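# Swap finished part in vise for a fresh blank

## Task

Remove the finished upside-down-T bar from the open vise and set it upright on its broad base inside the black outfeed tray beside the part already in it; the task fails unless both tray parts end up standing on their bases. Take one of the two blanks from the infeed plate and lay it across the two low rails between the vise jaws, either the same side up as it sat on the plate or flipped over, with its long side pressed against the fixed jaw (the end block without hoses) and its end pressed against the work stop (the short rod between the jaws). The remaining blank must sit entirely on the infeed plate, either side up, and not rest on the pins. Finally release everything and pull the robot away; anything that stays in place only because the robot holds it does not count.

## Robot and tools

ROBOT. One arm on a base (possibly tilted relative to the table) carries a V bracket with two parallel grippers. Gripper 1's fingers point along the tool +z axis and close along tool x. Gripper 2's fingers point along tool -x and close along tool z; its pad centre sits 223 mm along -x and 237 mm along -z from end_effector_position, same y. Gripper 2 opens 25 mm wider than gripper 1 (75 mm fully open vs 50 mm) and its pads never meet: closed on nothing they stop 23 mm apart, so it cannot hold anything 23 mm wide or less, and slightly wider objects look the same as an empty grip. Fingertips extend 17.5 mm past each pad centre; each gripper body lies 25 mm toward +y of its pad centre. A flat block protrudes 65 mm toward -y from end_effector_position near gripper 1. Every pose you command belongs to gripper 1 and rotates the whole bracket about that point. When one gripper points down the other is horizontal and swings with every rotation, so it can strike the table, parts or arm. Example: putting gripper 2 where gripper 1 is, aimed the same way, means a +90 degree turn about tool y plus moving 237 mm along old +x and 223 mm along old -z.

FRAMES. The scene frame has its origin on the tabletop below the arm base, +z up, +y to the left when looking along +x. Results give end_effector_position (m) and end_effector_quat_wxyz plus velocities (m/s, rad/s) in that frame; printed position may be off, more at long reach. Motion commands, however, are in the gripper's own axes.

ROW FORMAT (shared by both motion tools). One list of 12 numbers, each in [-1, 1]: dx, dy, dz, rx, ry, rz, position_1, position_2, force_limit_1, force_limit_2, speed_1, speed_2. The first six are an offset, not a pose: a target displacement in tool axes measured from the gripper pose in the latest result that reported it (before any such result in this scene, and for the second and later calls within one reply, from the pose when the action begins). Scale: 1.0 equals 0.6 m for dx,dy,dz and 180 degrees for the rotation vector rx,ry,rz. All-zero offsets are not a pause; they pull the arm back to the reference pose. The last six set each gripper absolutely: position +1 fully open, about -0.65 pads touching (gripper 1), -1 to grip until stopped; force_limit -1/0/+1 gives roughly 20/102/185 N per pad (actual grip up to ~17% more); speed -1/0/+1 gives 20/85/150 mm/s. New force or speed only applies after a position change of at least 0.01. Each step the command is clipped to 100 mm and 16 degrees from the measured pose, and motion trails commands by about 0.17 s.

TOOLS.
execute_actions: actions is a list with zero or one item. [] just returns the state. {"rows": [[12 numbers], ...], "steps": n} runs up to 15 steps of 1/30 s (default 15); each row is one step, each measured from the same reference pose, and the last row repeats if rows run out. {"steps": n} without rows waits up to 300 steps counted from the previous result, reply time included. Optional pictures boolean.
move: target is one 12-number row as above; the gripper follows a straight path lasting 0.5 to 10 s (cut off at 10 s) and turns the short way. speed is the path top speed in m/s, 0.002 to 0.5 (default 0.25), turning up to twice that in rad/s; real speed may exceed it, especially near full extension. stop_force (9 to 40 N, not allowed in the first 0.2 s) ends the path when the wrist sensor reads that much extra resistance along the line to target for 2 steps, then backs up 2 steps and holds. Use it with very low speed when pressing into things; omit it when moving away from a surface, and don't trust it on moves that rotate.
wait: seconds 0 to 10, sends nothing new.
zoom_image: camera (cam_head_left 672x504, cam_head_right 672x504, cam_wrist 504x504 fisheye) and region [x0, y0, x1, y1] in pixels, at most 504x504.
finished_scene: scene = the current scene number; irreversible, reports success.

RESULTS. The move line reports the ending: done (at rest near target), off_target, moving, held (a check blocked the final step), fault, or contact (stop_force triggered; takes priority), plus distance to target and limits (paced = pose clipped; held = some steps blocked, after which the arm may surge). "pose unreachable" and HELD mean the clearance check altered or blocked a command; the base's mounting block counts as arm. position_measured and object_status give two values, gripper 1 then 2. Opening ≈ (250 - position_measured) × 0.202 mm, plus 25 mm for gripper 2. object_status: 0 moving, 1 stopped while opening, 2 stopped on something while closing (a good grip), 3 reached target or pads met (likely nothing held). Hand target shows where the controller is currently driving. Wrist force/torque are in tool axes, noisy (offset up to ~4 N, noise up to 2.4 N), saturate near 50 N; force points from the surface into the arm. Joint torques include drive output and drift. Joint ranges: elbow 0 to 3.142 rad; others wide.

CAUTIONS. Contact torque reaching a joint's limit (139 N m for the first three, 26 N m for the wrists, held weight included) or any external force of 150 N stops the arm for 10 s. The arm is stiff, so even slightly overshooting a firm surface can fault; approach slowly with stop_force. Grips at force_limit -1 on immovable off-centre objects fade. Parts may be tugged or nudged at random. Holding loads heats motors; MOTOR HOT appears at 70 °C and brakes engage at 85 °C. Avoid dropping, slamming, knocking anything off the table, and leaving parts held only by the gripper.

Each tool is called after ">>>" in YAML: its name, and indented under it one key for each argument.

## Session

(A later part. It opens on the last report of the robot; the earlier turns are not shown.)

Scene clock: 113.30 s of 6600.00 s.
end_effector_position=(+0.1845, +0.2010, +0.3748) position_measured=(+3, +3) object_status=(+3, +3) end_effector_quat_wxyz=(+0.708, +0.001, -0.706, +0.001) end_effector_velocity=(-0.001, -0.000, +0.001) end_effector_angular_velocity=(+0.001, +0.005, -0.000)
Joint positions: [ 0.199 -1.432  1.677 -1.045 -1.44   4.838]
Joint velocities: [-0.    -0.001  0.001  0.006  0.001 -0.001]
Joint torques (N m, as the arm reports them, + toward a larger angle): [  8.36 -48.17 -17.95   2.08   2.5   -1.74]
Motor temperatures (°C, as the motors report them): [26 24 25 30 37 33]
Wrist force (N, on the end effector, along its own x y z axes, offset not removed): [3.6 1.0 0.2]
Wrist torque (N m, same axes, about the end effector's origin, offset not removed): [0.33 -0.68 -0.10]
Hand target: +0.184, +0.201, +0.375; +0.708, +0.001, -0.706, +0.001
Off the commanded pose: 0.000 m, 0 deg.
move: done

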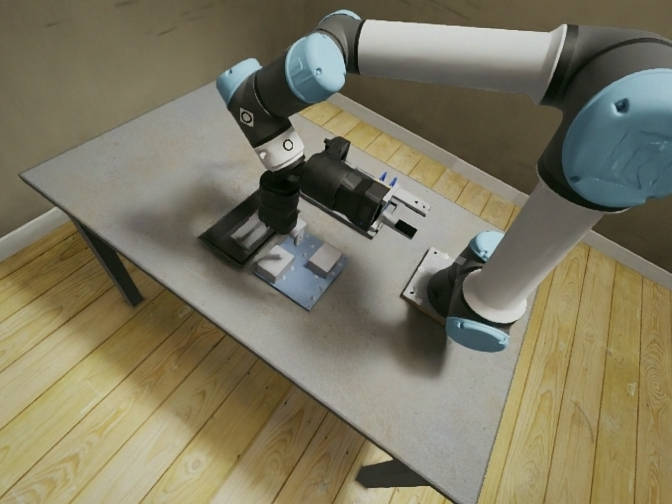

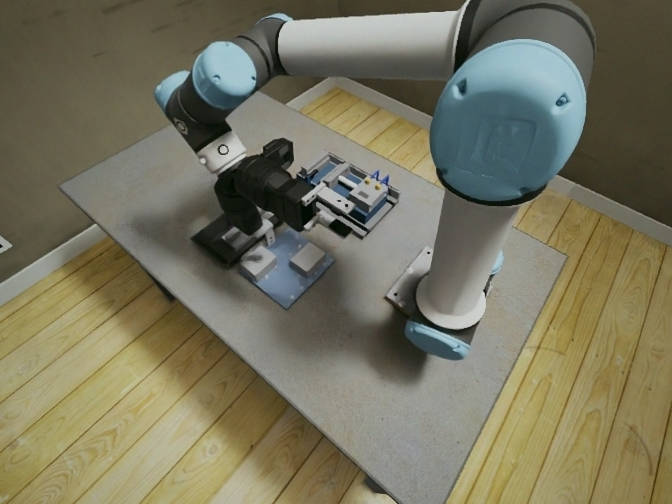

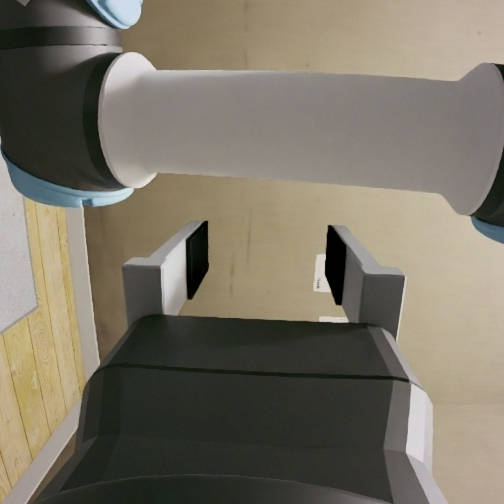

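>>> move:
  target: [-0.173,0,0,0,0,0,1,0.6,0,0,0,0]
  speed: 0.08
  stop_force: 12

>>> move:
  target: [0,0,0,0,0,0,1,-1,0,0,0,0]

>>> move:
  target: [0.2,0,0,0,0,0,1,-1,0,0,0,0]
  speed: 0.12

>>> move:
  target: [0,-0.585,-0.092,0,0,0,1,-1,0,0,0,0]

>>> move:
  target: [-0.11,0,0,0,0,0,1,-1,0,0,0,0]
  speed: 0.008
  stop_force: 10

Scene clock: 124.87 s of 6600.00 s.
end_effector_position=(+0.1844, +0.2010, +0.2714) position_measured=(+3, +63) object_status=(+3, +3) end_effector_quat_wxyz=(+0.708, +0.001, -0.706, +0.001) end_effector_velocity=(-0.000, +0.000, -0.002) end_effector_angular_velocity=(-0.000, +0.002, -0.000)
Joint positions: [ 0.2   -1.339  1.848 -1.309 -1.439  4.838]
Joint velocities: [ 0.001  0.004  0.003 -0.005  0.001  0.001]
Joint torques (N m, as the arm reports them, + toward a larger angle): [  6.83 -23.63 -17.01  -1.18   2.59   1.92]
Motor temperatures (°C, as the motors report them): [26 24 25 30 37 33]
Wrist force (N, on the end effector, along its own x y z axes, offset not removed): [3.2 1.1 0.4]
Wrist torque (N m, same axes, about the end effector's origin, offset not removed): [0.30 -0.56 -0.07]
Hand target: +0.184, +0.201, +0.271; +0.708, +0.001, -0.706, +0.001
Off the commanded pose: 0.000 m, 0 deg.
After step 90, 6.80 s passed at rest.
move: done

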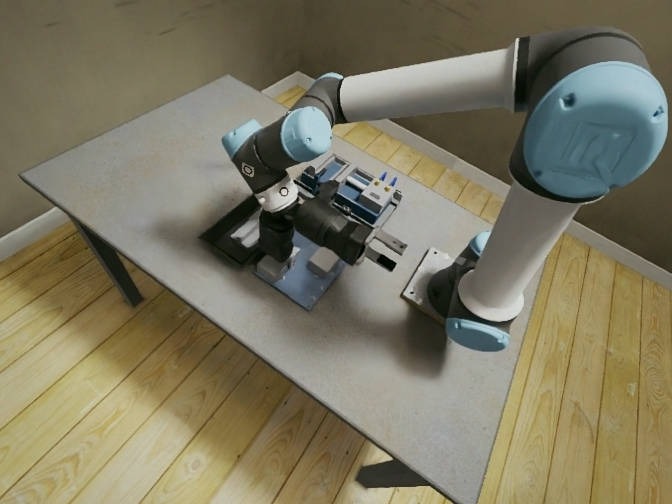

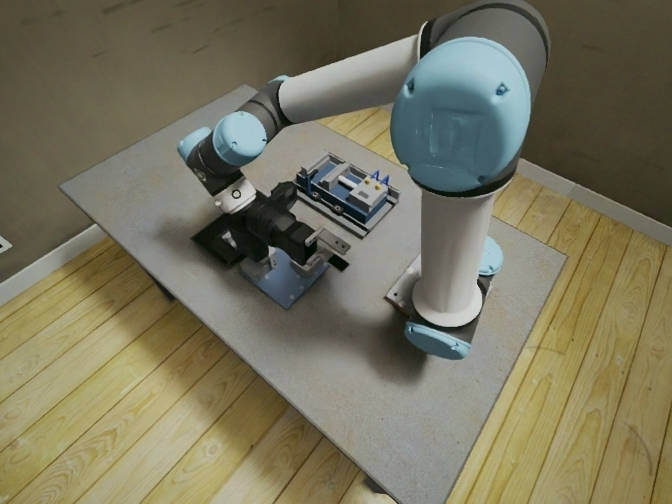

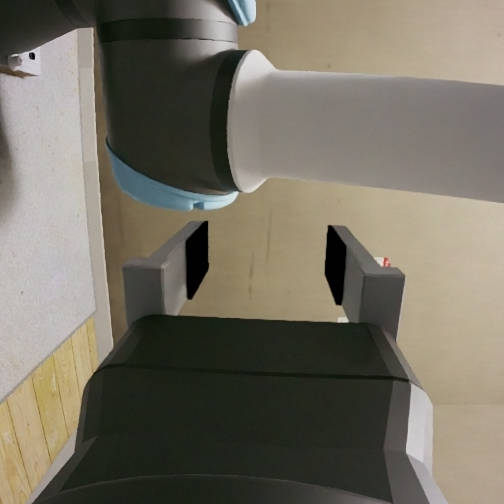

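Scene clock: 125.37 s of 6600.00 s.
end_effector_position=(+0.1844, +0.2010, +0.2713) position_measured=(+3, +100) object_status=(+3, +2) end_effector_quat_wxyz=(+0.708, +0.001, -0.706, +0.001) end_effector_velocity=(-0.000, -0.000, +0.000) end_effector_angular_velocity=(-0.000, +0.001, -0.002)
Joint positions: [ 0.2   -1.338  1.848 -1.309 -1.439  4.838]
Joint velocities: [-0.002 -0.     0.001  0.     0.    -0.   ]
Joint torques (N m, as the arm reports them, + toward a larger angle): [  6.47 -38.33 -27.64   2.23   2.39   1.96]
Motor temperatures (°C, as the motors report them): [26 24 25 30 37 33]
Wrist force (N, on the end effector, along its own x y z axes, offset not removed): [-2.0 0.2 -0.6]
Wrist torque (N m, same axes, about the end effector's origin, offset not removed): [0.06 0.54 -0.06]
Hand target: +0.184, +0.201, +0.271; +0.708, +0.001, -0.706, +0.001
Off the commanded pose: 0.000 m, 0 deg.
move: done

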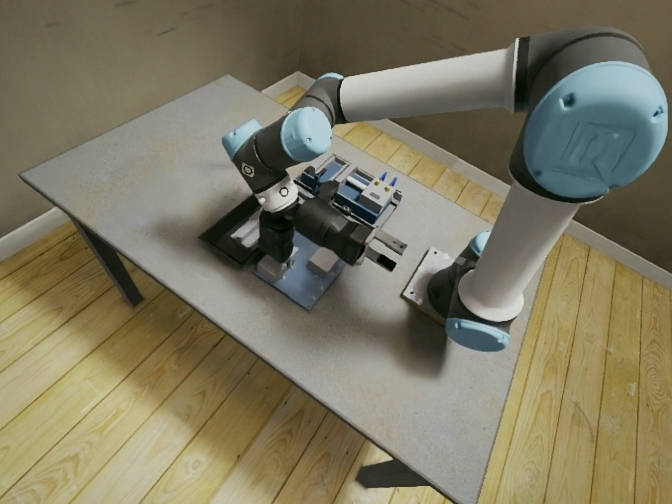

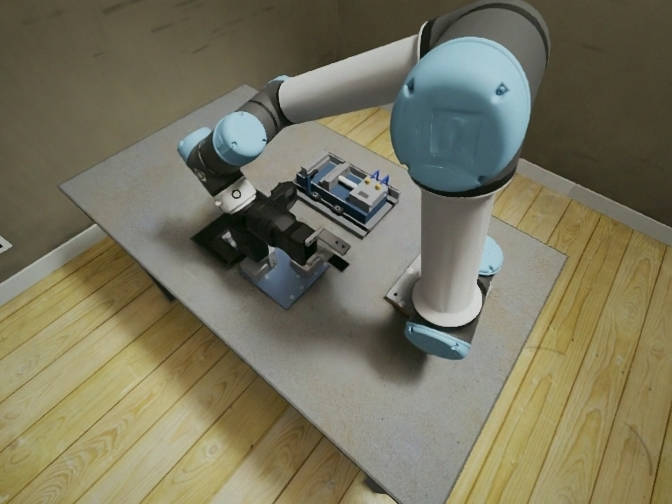

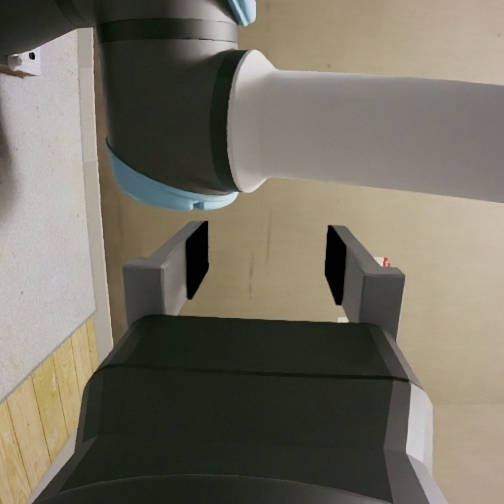

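Scene clock: 126.93 s of 6600.00 s.
end_effector_position=(+0.1845, +0.2010, +0.3911) position_measured=(+3, +100) object_status=(+3, +2) end_effector_quat_wxyz=(+0.708, +0.001, -0.706, +0.001) end_effector_velocity=(+0.001, +0.001, +0.002) end_effector_angular_velocity=(+0.003, +0.000, -0.003)
Joint positions: [ 0.199 -1.441  1.645 -1.004 -1.44   4.837]
Joint velocities: [-0.001 -0.    -0.006  0.006  0.003 -0.   ]
Joint torques (N m, as the arm reports them, + toward a larger angle): [ -3.7  -50.19 -36.02   2.06  -1.32  -1.76]
Motor temperatures (°C, as the motors report them): [26 24 25 30 37 33]
Wrist force (N, on the end effector, along its own x y z axes, offset not removed): [-1.1 1.2 -0.3]
Wrist torque (N m, same axes, about the end effector's origin, offset not removed): [0.31 0.43 -0.07]
Hand target: +0.185, +0.201, +0.391; +0.708, +0.001, -0.706, +0.001
Off the commanded pose: 0.000 m, 0 deg.
move: done

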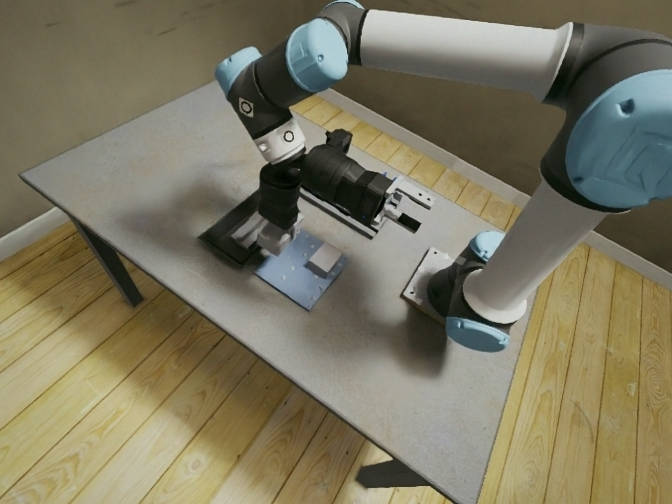

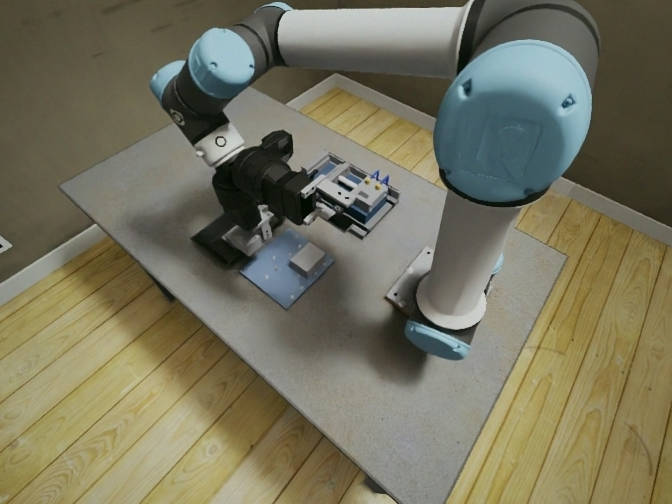

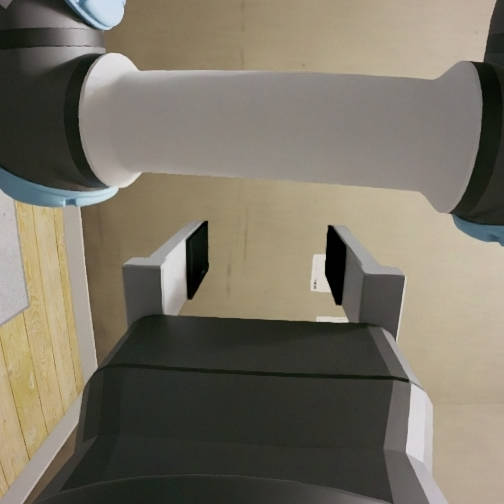

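Scene clock: 129.03 s of 6600.00 s.
end_effector_position=(+0.2398, -0.1495, +0.3913) position_measured=(+3, +100) object_status=(+3, +2) end_effector_quat_wxyz=(+0.708, +0.001, -0.706, +0.001) end_effector_velocity=(+0.000, -0.002, -0.000) end_effector_angular_velocity=(+0.001, -0.001, -0.002)
Joint positions: [-0.463 -1.398  1.608 -1.059 -1.898  4.353]
Joint velocities: [-0.004  0.003 -0.002 -0.001 -0.001 -0.002]
Joint torques (N m, as the arm reports them, + toward a larger angle): [ -5.93 -26.76 -35.01  -1.82  -3.82  -1.89]
Motor temperatures (°C, as the motors report them): [26 24 25 30 37 33]
Wrist force (N, on the end effector, along its own x y z axes, offset not removed): [-1.9 2.7 0.5]
Wrist torque (N m, same axes, about the end effector's origin, offset not removed): [0.79 0.50 0.05]
Hand target: +0.240, -0.150, +0.391; +0.708, +0.001, -0.706, +0.001
Off the commanded pose: 0.001 m, 0 deg.
move: done

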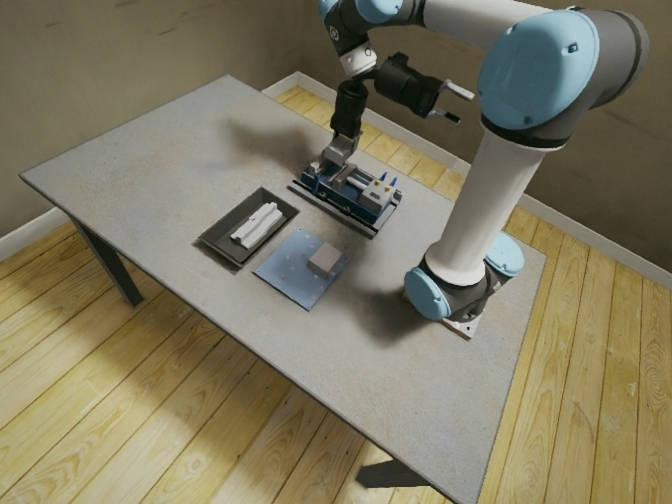

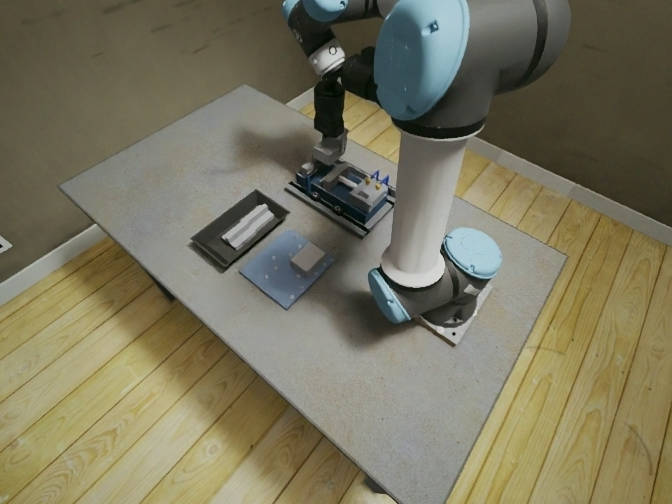

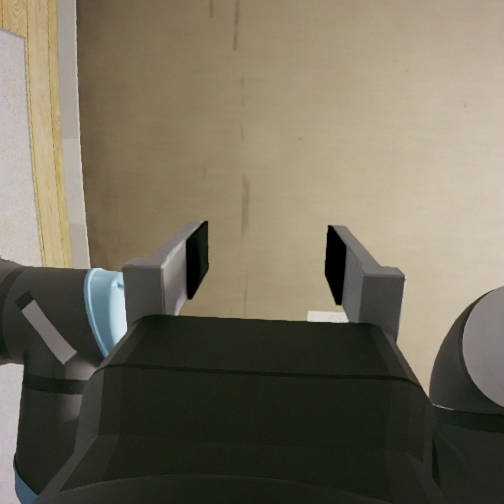

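Scene clock: 135.47 s of 6600.00 s.
end_effector_position=(+0.2398, -0.1495, +0.3429) position_measured=(+3, +100) object_status=(+3, +2) end_effector_quat_wxyz=(+0.708, +0.001, -0.706, +0.001) end_effector_velocity=(+0.001, +0.000, +0.002) end_effector_angular_velocity=(+0.002, +0.002, -0.001)
Joint positions: [-0.462 -1.367  1.699 -1.181 -1.898  4.354]
Joint velocities: [ 0.     0.001 -0.005  0.007  0.001  0.   ]
Joint torques (N m, as the arm reports them, + toward a larger angle): [  3.22 -18.58 -16.82   3.03   0.82   1.98]
Motor temperatures (°C, as the motors report them): [26 24 25 30 37 33]
Wrist force (N, on the end effector, along its own x y z axes, offset not removed): [50.4 4.7 0.8]
Wrist torque (N m, same axes, about the end effector's origin, offset not removed): [1.18 -11.53 -0.87]
Hand target: +0.240, -0.150, +0.343; +0.708, +0.001, -0.706, +0.001
Off the commanded pose: 0.018 m, 0 deg.
move: contact

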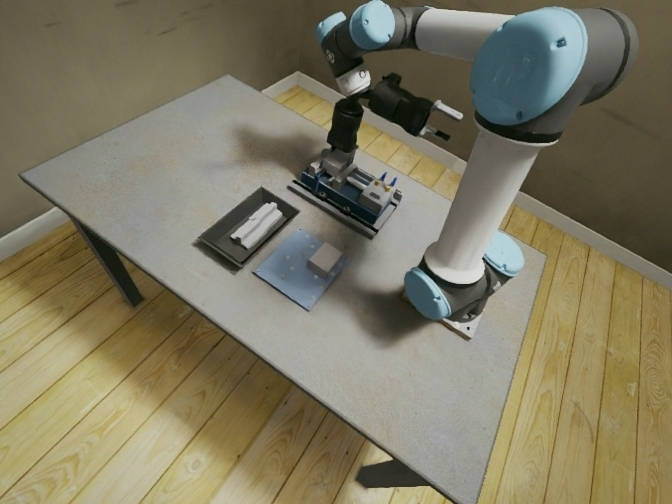

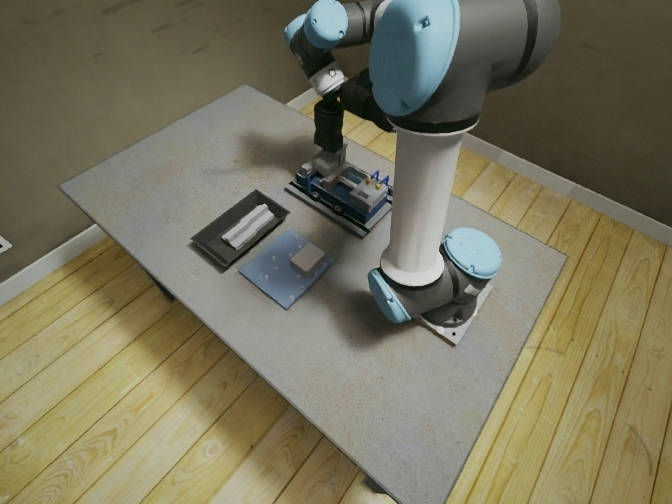

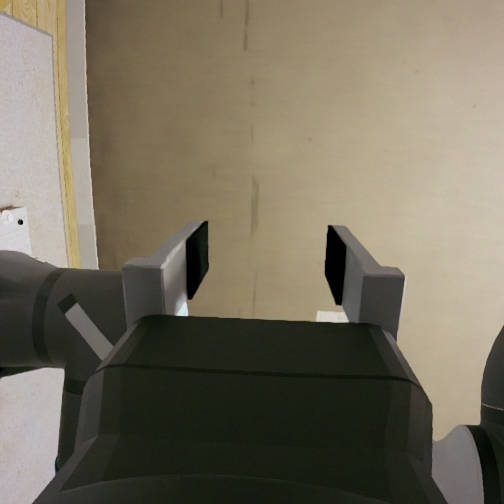

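>>> move:
  target: [0.002,0,0,0,0,0,1,-1,0,0,0,0]
  speed: 0.01

>>> move:
  target: [0,0,-0.03,0,0,0,1,-1,0,0,0,0]
  speed: 0.004
  stop_force: 9

>>> move:
  target: [0,0.06,0,0,0,0,1,-1,0,0,0,0]
  speed: 0.004
  stop_force: 15

>>> move:
  target: [0,0,0,0,0,0,1,0.6,0,0,0,-1]

>>> move:
  target: [0.2,0,0,0,0,0,1,0.6,0,0,0,0]

>>> zoom_image:
  camera: "cam_head_left"
  region: [280,130,420,240]

Scene clock: 143.50 s of 6600.00 s.
end_effector_position=(+0.2398, -0.1495, +0.3441) position_measured=(+3, +100) object_status=(+3, +2) end_effector_quat_wxyz=(+0.708, +0.001, -0.706, +0.001) end_effector_velocity=(+0.000, +0.001, +0.000) end_effector_angular_velocity=(+0.001, -0.002, -0.000)
Joint positions: [-0.462 -1.367  1.697 -1.178 -1.898  4.354]
Joint velocities: [ 0.001 -0.    -0.002  0.001  0.002 -0.   ]
Joint torques (N m, as the arm reports them, + toward a larger angle): [ -2.84 -53.22 -35.4    1.49   0.05  -0.56]
Motor temperatures (°C, as the motors report them): [26 24 25 30 37 33]
Wrist force (N, on the end effector, along its own x y z axes, offset not removed): [-2.5 0.2 -0.7]
Wrist torque (N m, same axes, about the end effector's origin, offset not removed): [0.02 0.70 0.08]
Hand target: +0.240, -0.150, +0.344; +0.708, +0.001, -0.706, +0.001
Off the commanded pose: 0.000 m, 0 deg.
After step 90, 4.33 s passed at rest.
move: done

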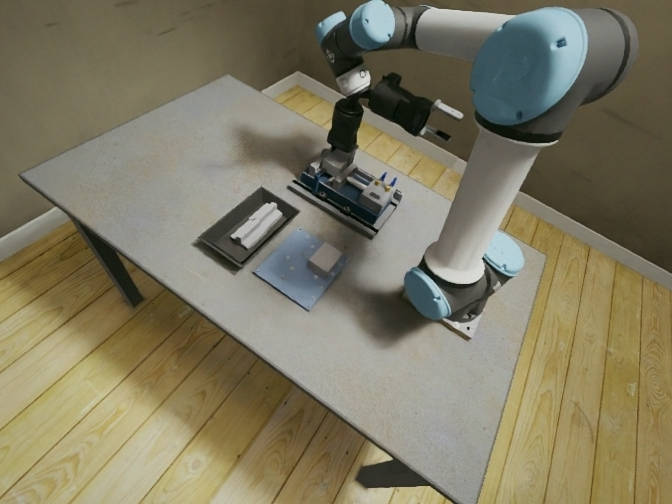

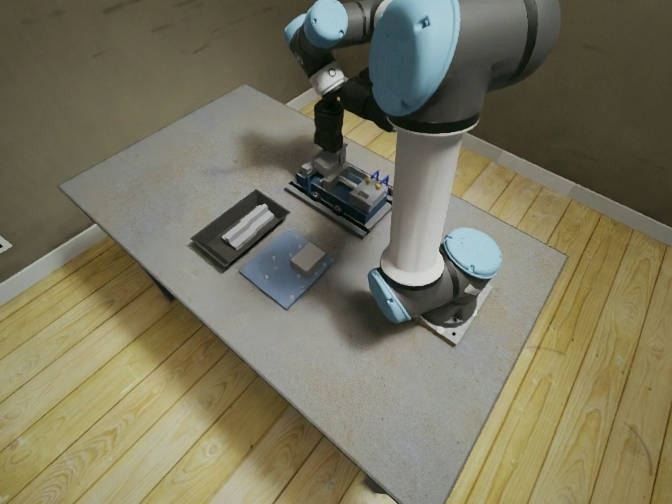

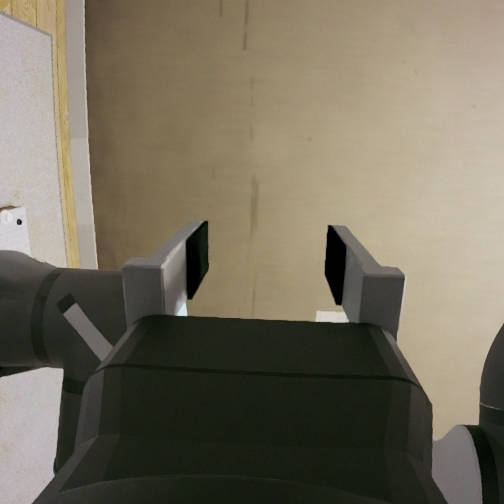

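Scene clock: 145.43 s of 6600.00 s.
end_effector_position=(+0.2460, -0.1495, +0.3440) position_measured=(+3, +100) object_status=(+3, +2) end_effector_quat_wxyz=(+0.708, +0.001, -0.706, +0.001) end_effector_velocity=(-0.001, +0.000, -0.001) end_effector_angular_velocity=(-0.001, -0.002, +0.002)
Joint positions: [-0.456 -1.353  1.679 -1.172 -1.894  4.358]
Joint velocities: [ 0.001 -0.004  0.006 -0.005 -0.001 -0.001]
Joint torques (N m, as the arm reports them, + toward a larger angle): [ -4.9  -54.28 -25.7   -6.44   2.48  -0.08]
Motor temperatures (°C, as the motors report them): [26 24 25 30 37 33]
Wrist force (N, on the end effector, along its own x y z axes, offset not removed): [0.5 -0.9 15.3]
Wrist torque (N m, same axes, about the end effector's origin, offset not removed): [0.68 3.82 0.39]
Hand target: +0.246, -0.150, +0.344; +0.708, +0.001, -0.706, +0.001
Off the commanded pose: 0.012 m, 0 deg.
move: contact

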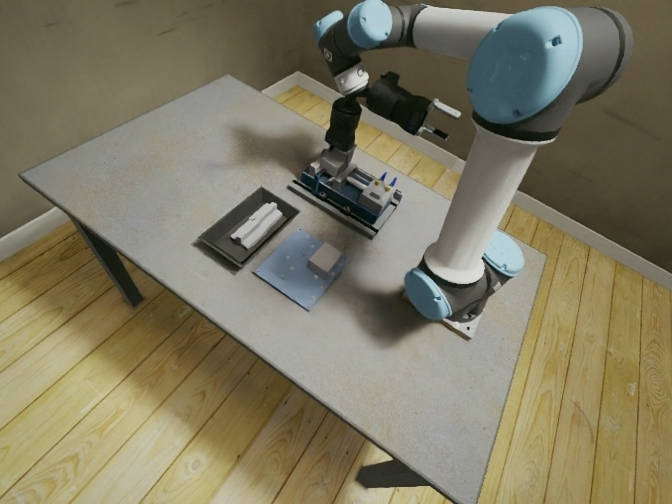

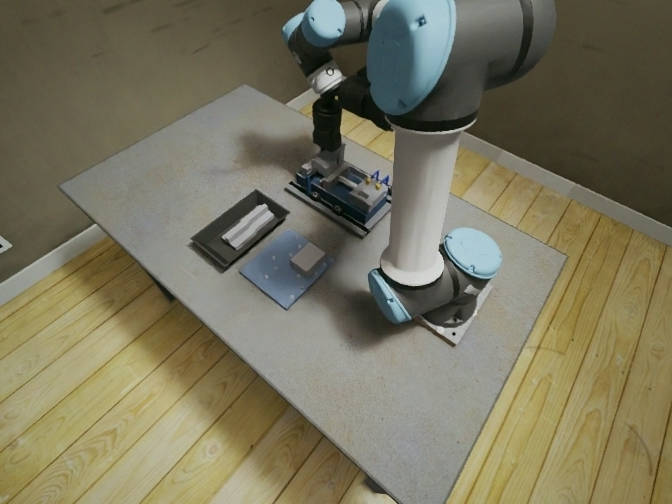

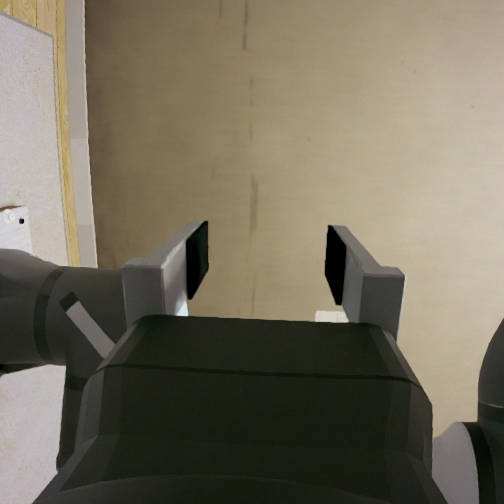

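Scene clock: 147.17 s of 6600.00 s.
end_effector_position=(+0.2460, -0.1440, +0.3441) position_measured=(+3, +100) object_status=(+3, +2) end_effector_quat_wxyz=(+0.708, +0.001, -0.706, +0.001) end_effector_velocity=(-0.001, -0.001, -0.000) end_effector_angular_velocity=(+0.003, +0.001, +0.001)
Joint positions: [-0.447 -1.356  1.681 -1.17  -1.888  4.366]
Joint velocities: [-0.003 -0.     0.001 -0.    -0.    -0.005]
Joint torques (N m, as the arm reports them, + toward a larger angle): [  4.58 -42.03 -27.94  -2.26   7.42  -5.16]
Motor temperatures (°C, as the motors report them): [26 24 25 30 37 33]
Wrist force (N, on the end effector, along its own x y z axes, offset not removed): [4.0 -22.8 19.1]
Wrist torque (N m, same axes, about the end effector's origin, offset not removed): [-4.35 4.03 5.51]
Hand target: +0.246, -0.144, +0.344; +0.708, +0.001, -0.706, +0.001
Off the commanded pose: 0.031 m, 0 deg.
move: contact

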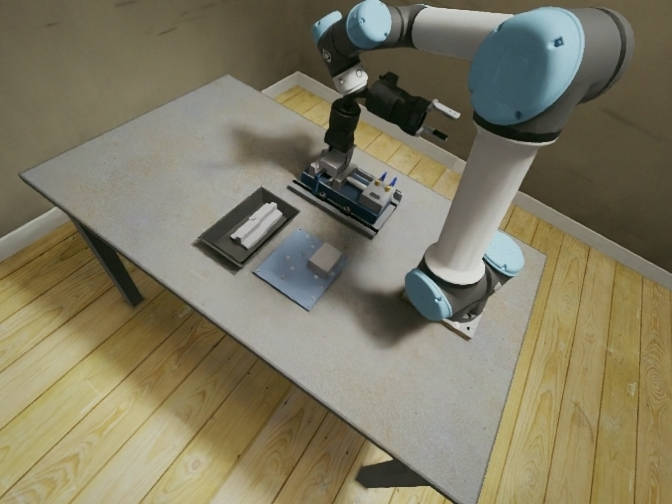

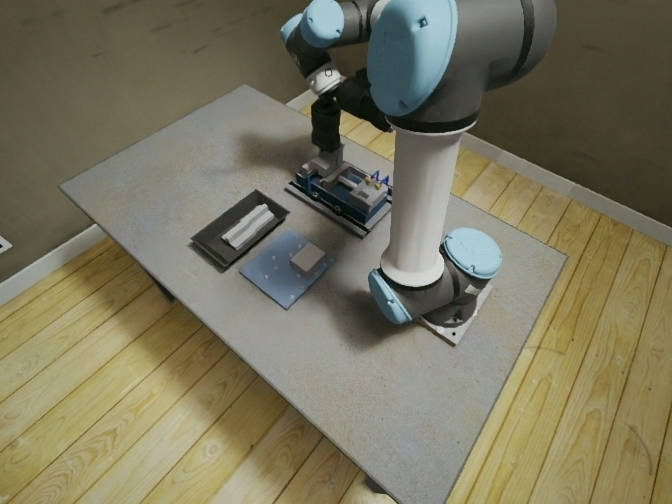

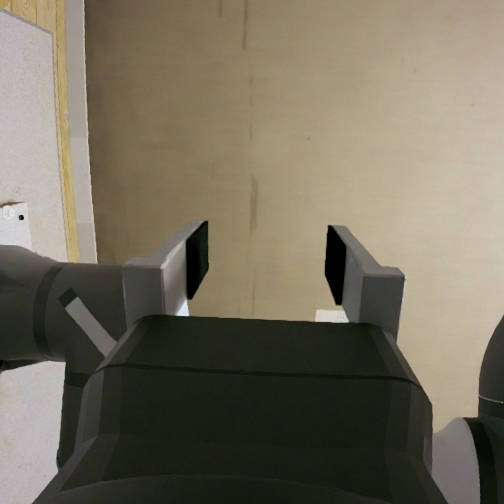

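Scene clock: 147.80 s of 6600.00 s.
end_effector_position=(+0.2460, -0.1440, +0.3441) position_measured=(+3, +63) object_status=(+3, +3) end_effector_quat_wxyz=(+0.708, +0.001, -0.706, +0.001) end_effector_velocity=(-0.000, +0.001, -0.000) end_effector_angular_velocity=(+0.002, +0.001, -0.001)
Joint positions: [-0.447 -1.356  1.681 -1.17  -1.888  4.366]
Joint velocities: [ 0.     0.     0.001  0.     0.002 -0.   ]
Joint torques (N m, as the arm reports them, + toward a larger angle): [  7.13 -44.01 -28.64   1.62  -3.06   2.09]
Motor temperatures (°C, as the motors report them): [26 24 25 30 37 33]
Wrist force (N, on the end effector, along its own x y z axes, offset not removed): [2.6 1.3 -0.2]
Wrist torque (N m, same axes, about the end effector's origin, offset not removed): [0.29 -0.51 -0.10]
Hand target: +0.246, -0.144, +0.344; +0.708, +0.001, -0.706, +0.001
Off the commanded pose: 0.000 m, 0 deg.
move: done

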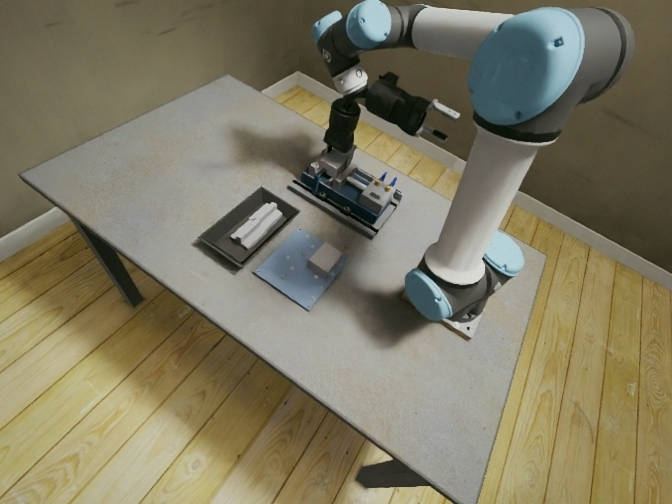

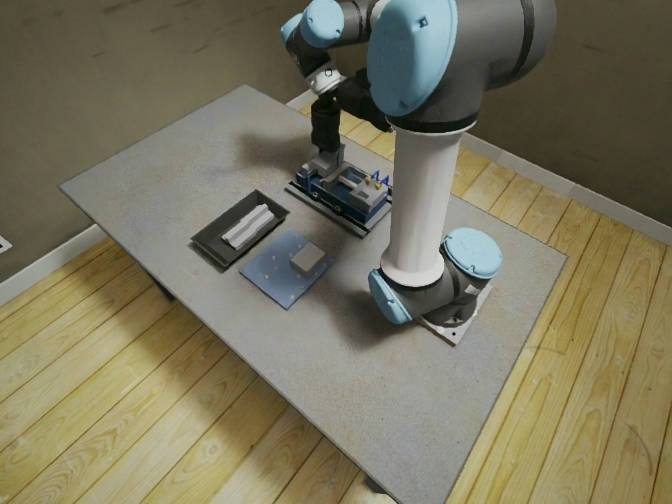

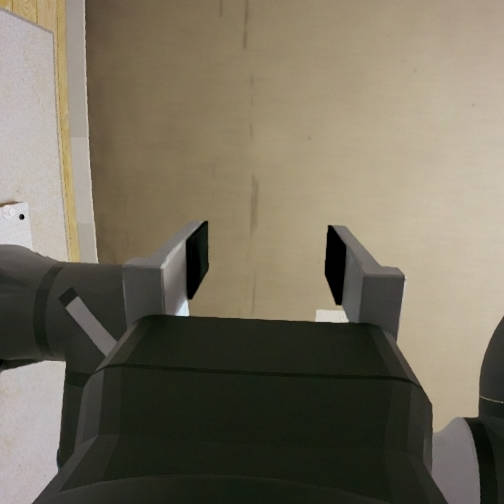

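Scene clock: 148.97 s of 6600.00 s.
end_effector_position=(+0.2461, -0.1439, +0.4638) position_measured=(+3, +63) object_status=(+3, +3) end_effector_quat_wxyz=(+0.708, +0.001, -0.706, +0.001) end_effector_velocity=(+0.001, +0.000, +0.002) end_effector_angular_velocity=(+0.002, -0.001, -0.001)
Joint positions: [-0.449 -1.407  1.432 -0.87  -1.889  4.364]
Joint velocities: [ 0.001  0.002 -0.007  0.005  0.003  0.   ]
Joint torques (N m, as the arm reports them, + toward a larger angle): [  7.32 -23.06 -34.78   1.77   0.72   2.05]
Motor temperatures (°C, as the motors report them): [26 24 25 30 37 33]
Wrist force (N, on the end effector, along its own x y z axes, offset not removed): [3.0 0.0 1.7]
Wrist torque (N m, same axes, about the end effector's origin, offset not removed): [0.14 -0.49 -0.07]
Hand target: +0.246, -0.144, +0.464; +0.708, +0.001, -0.706, +0.001
Off the commanded pose: 0.000 m, 0 deg.
move: done

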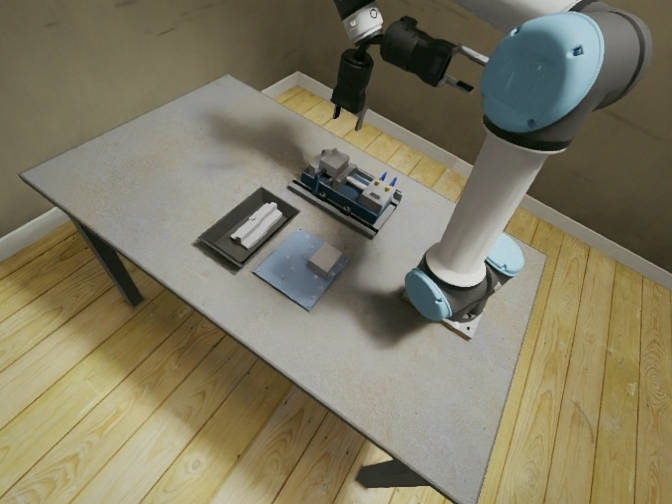

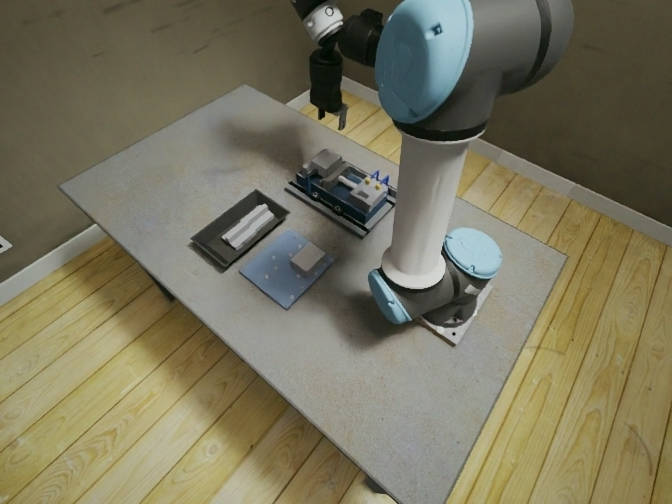

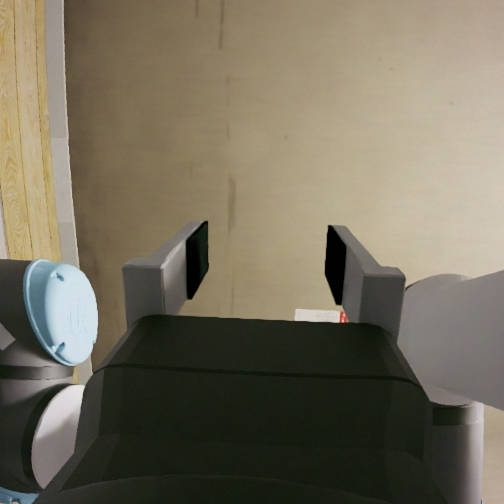

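Region (280, 130, 420, 240) of cam_head_left's 672x504 image, scaled by 3.600, with more detail than that image has; it fills the top 396 rows of this view, and the rest is white.

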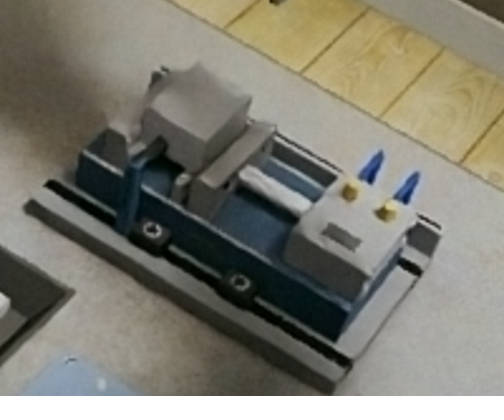

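>>> finished_scene:
  scene: 1

The scene is finished: the task was done.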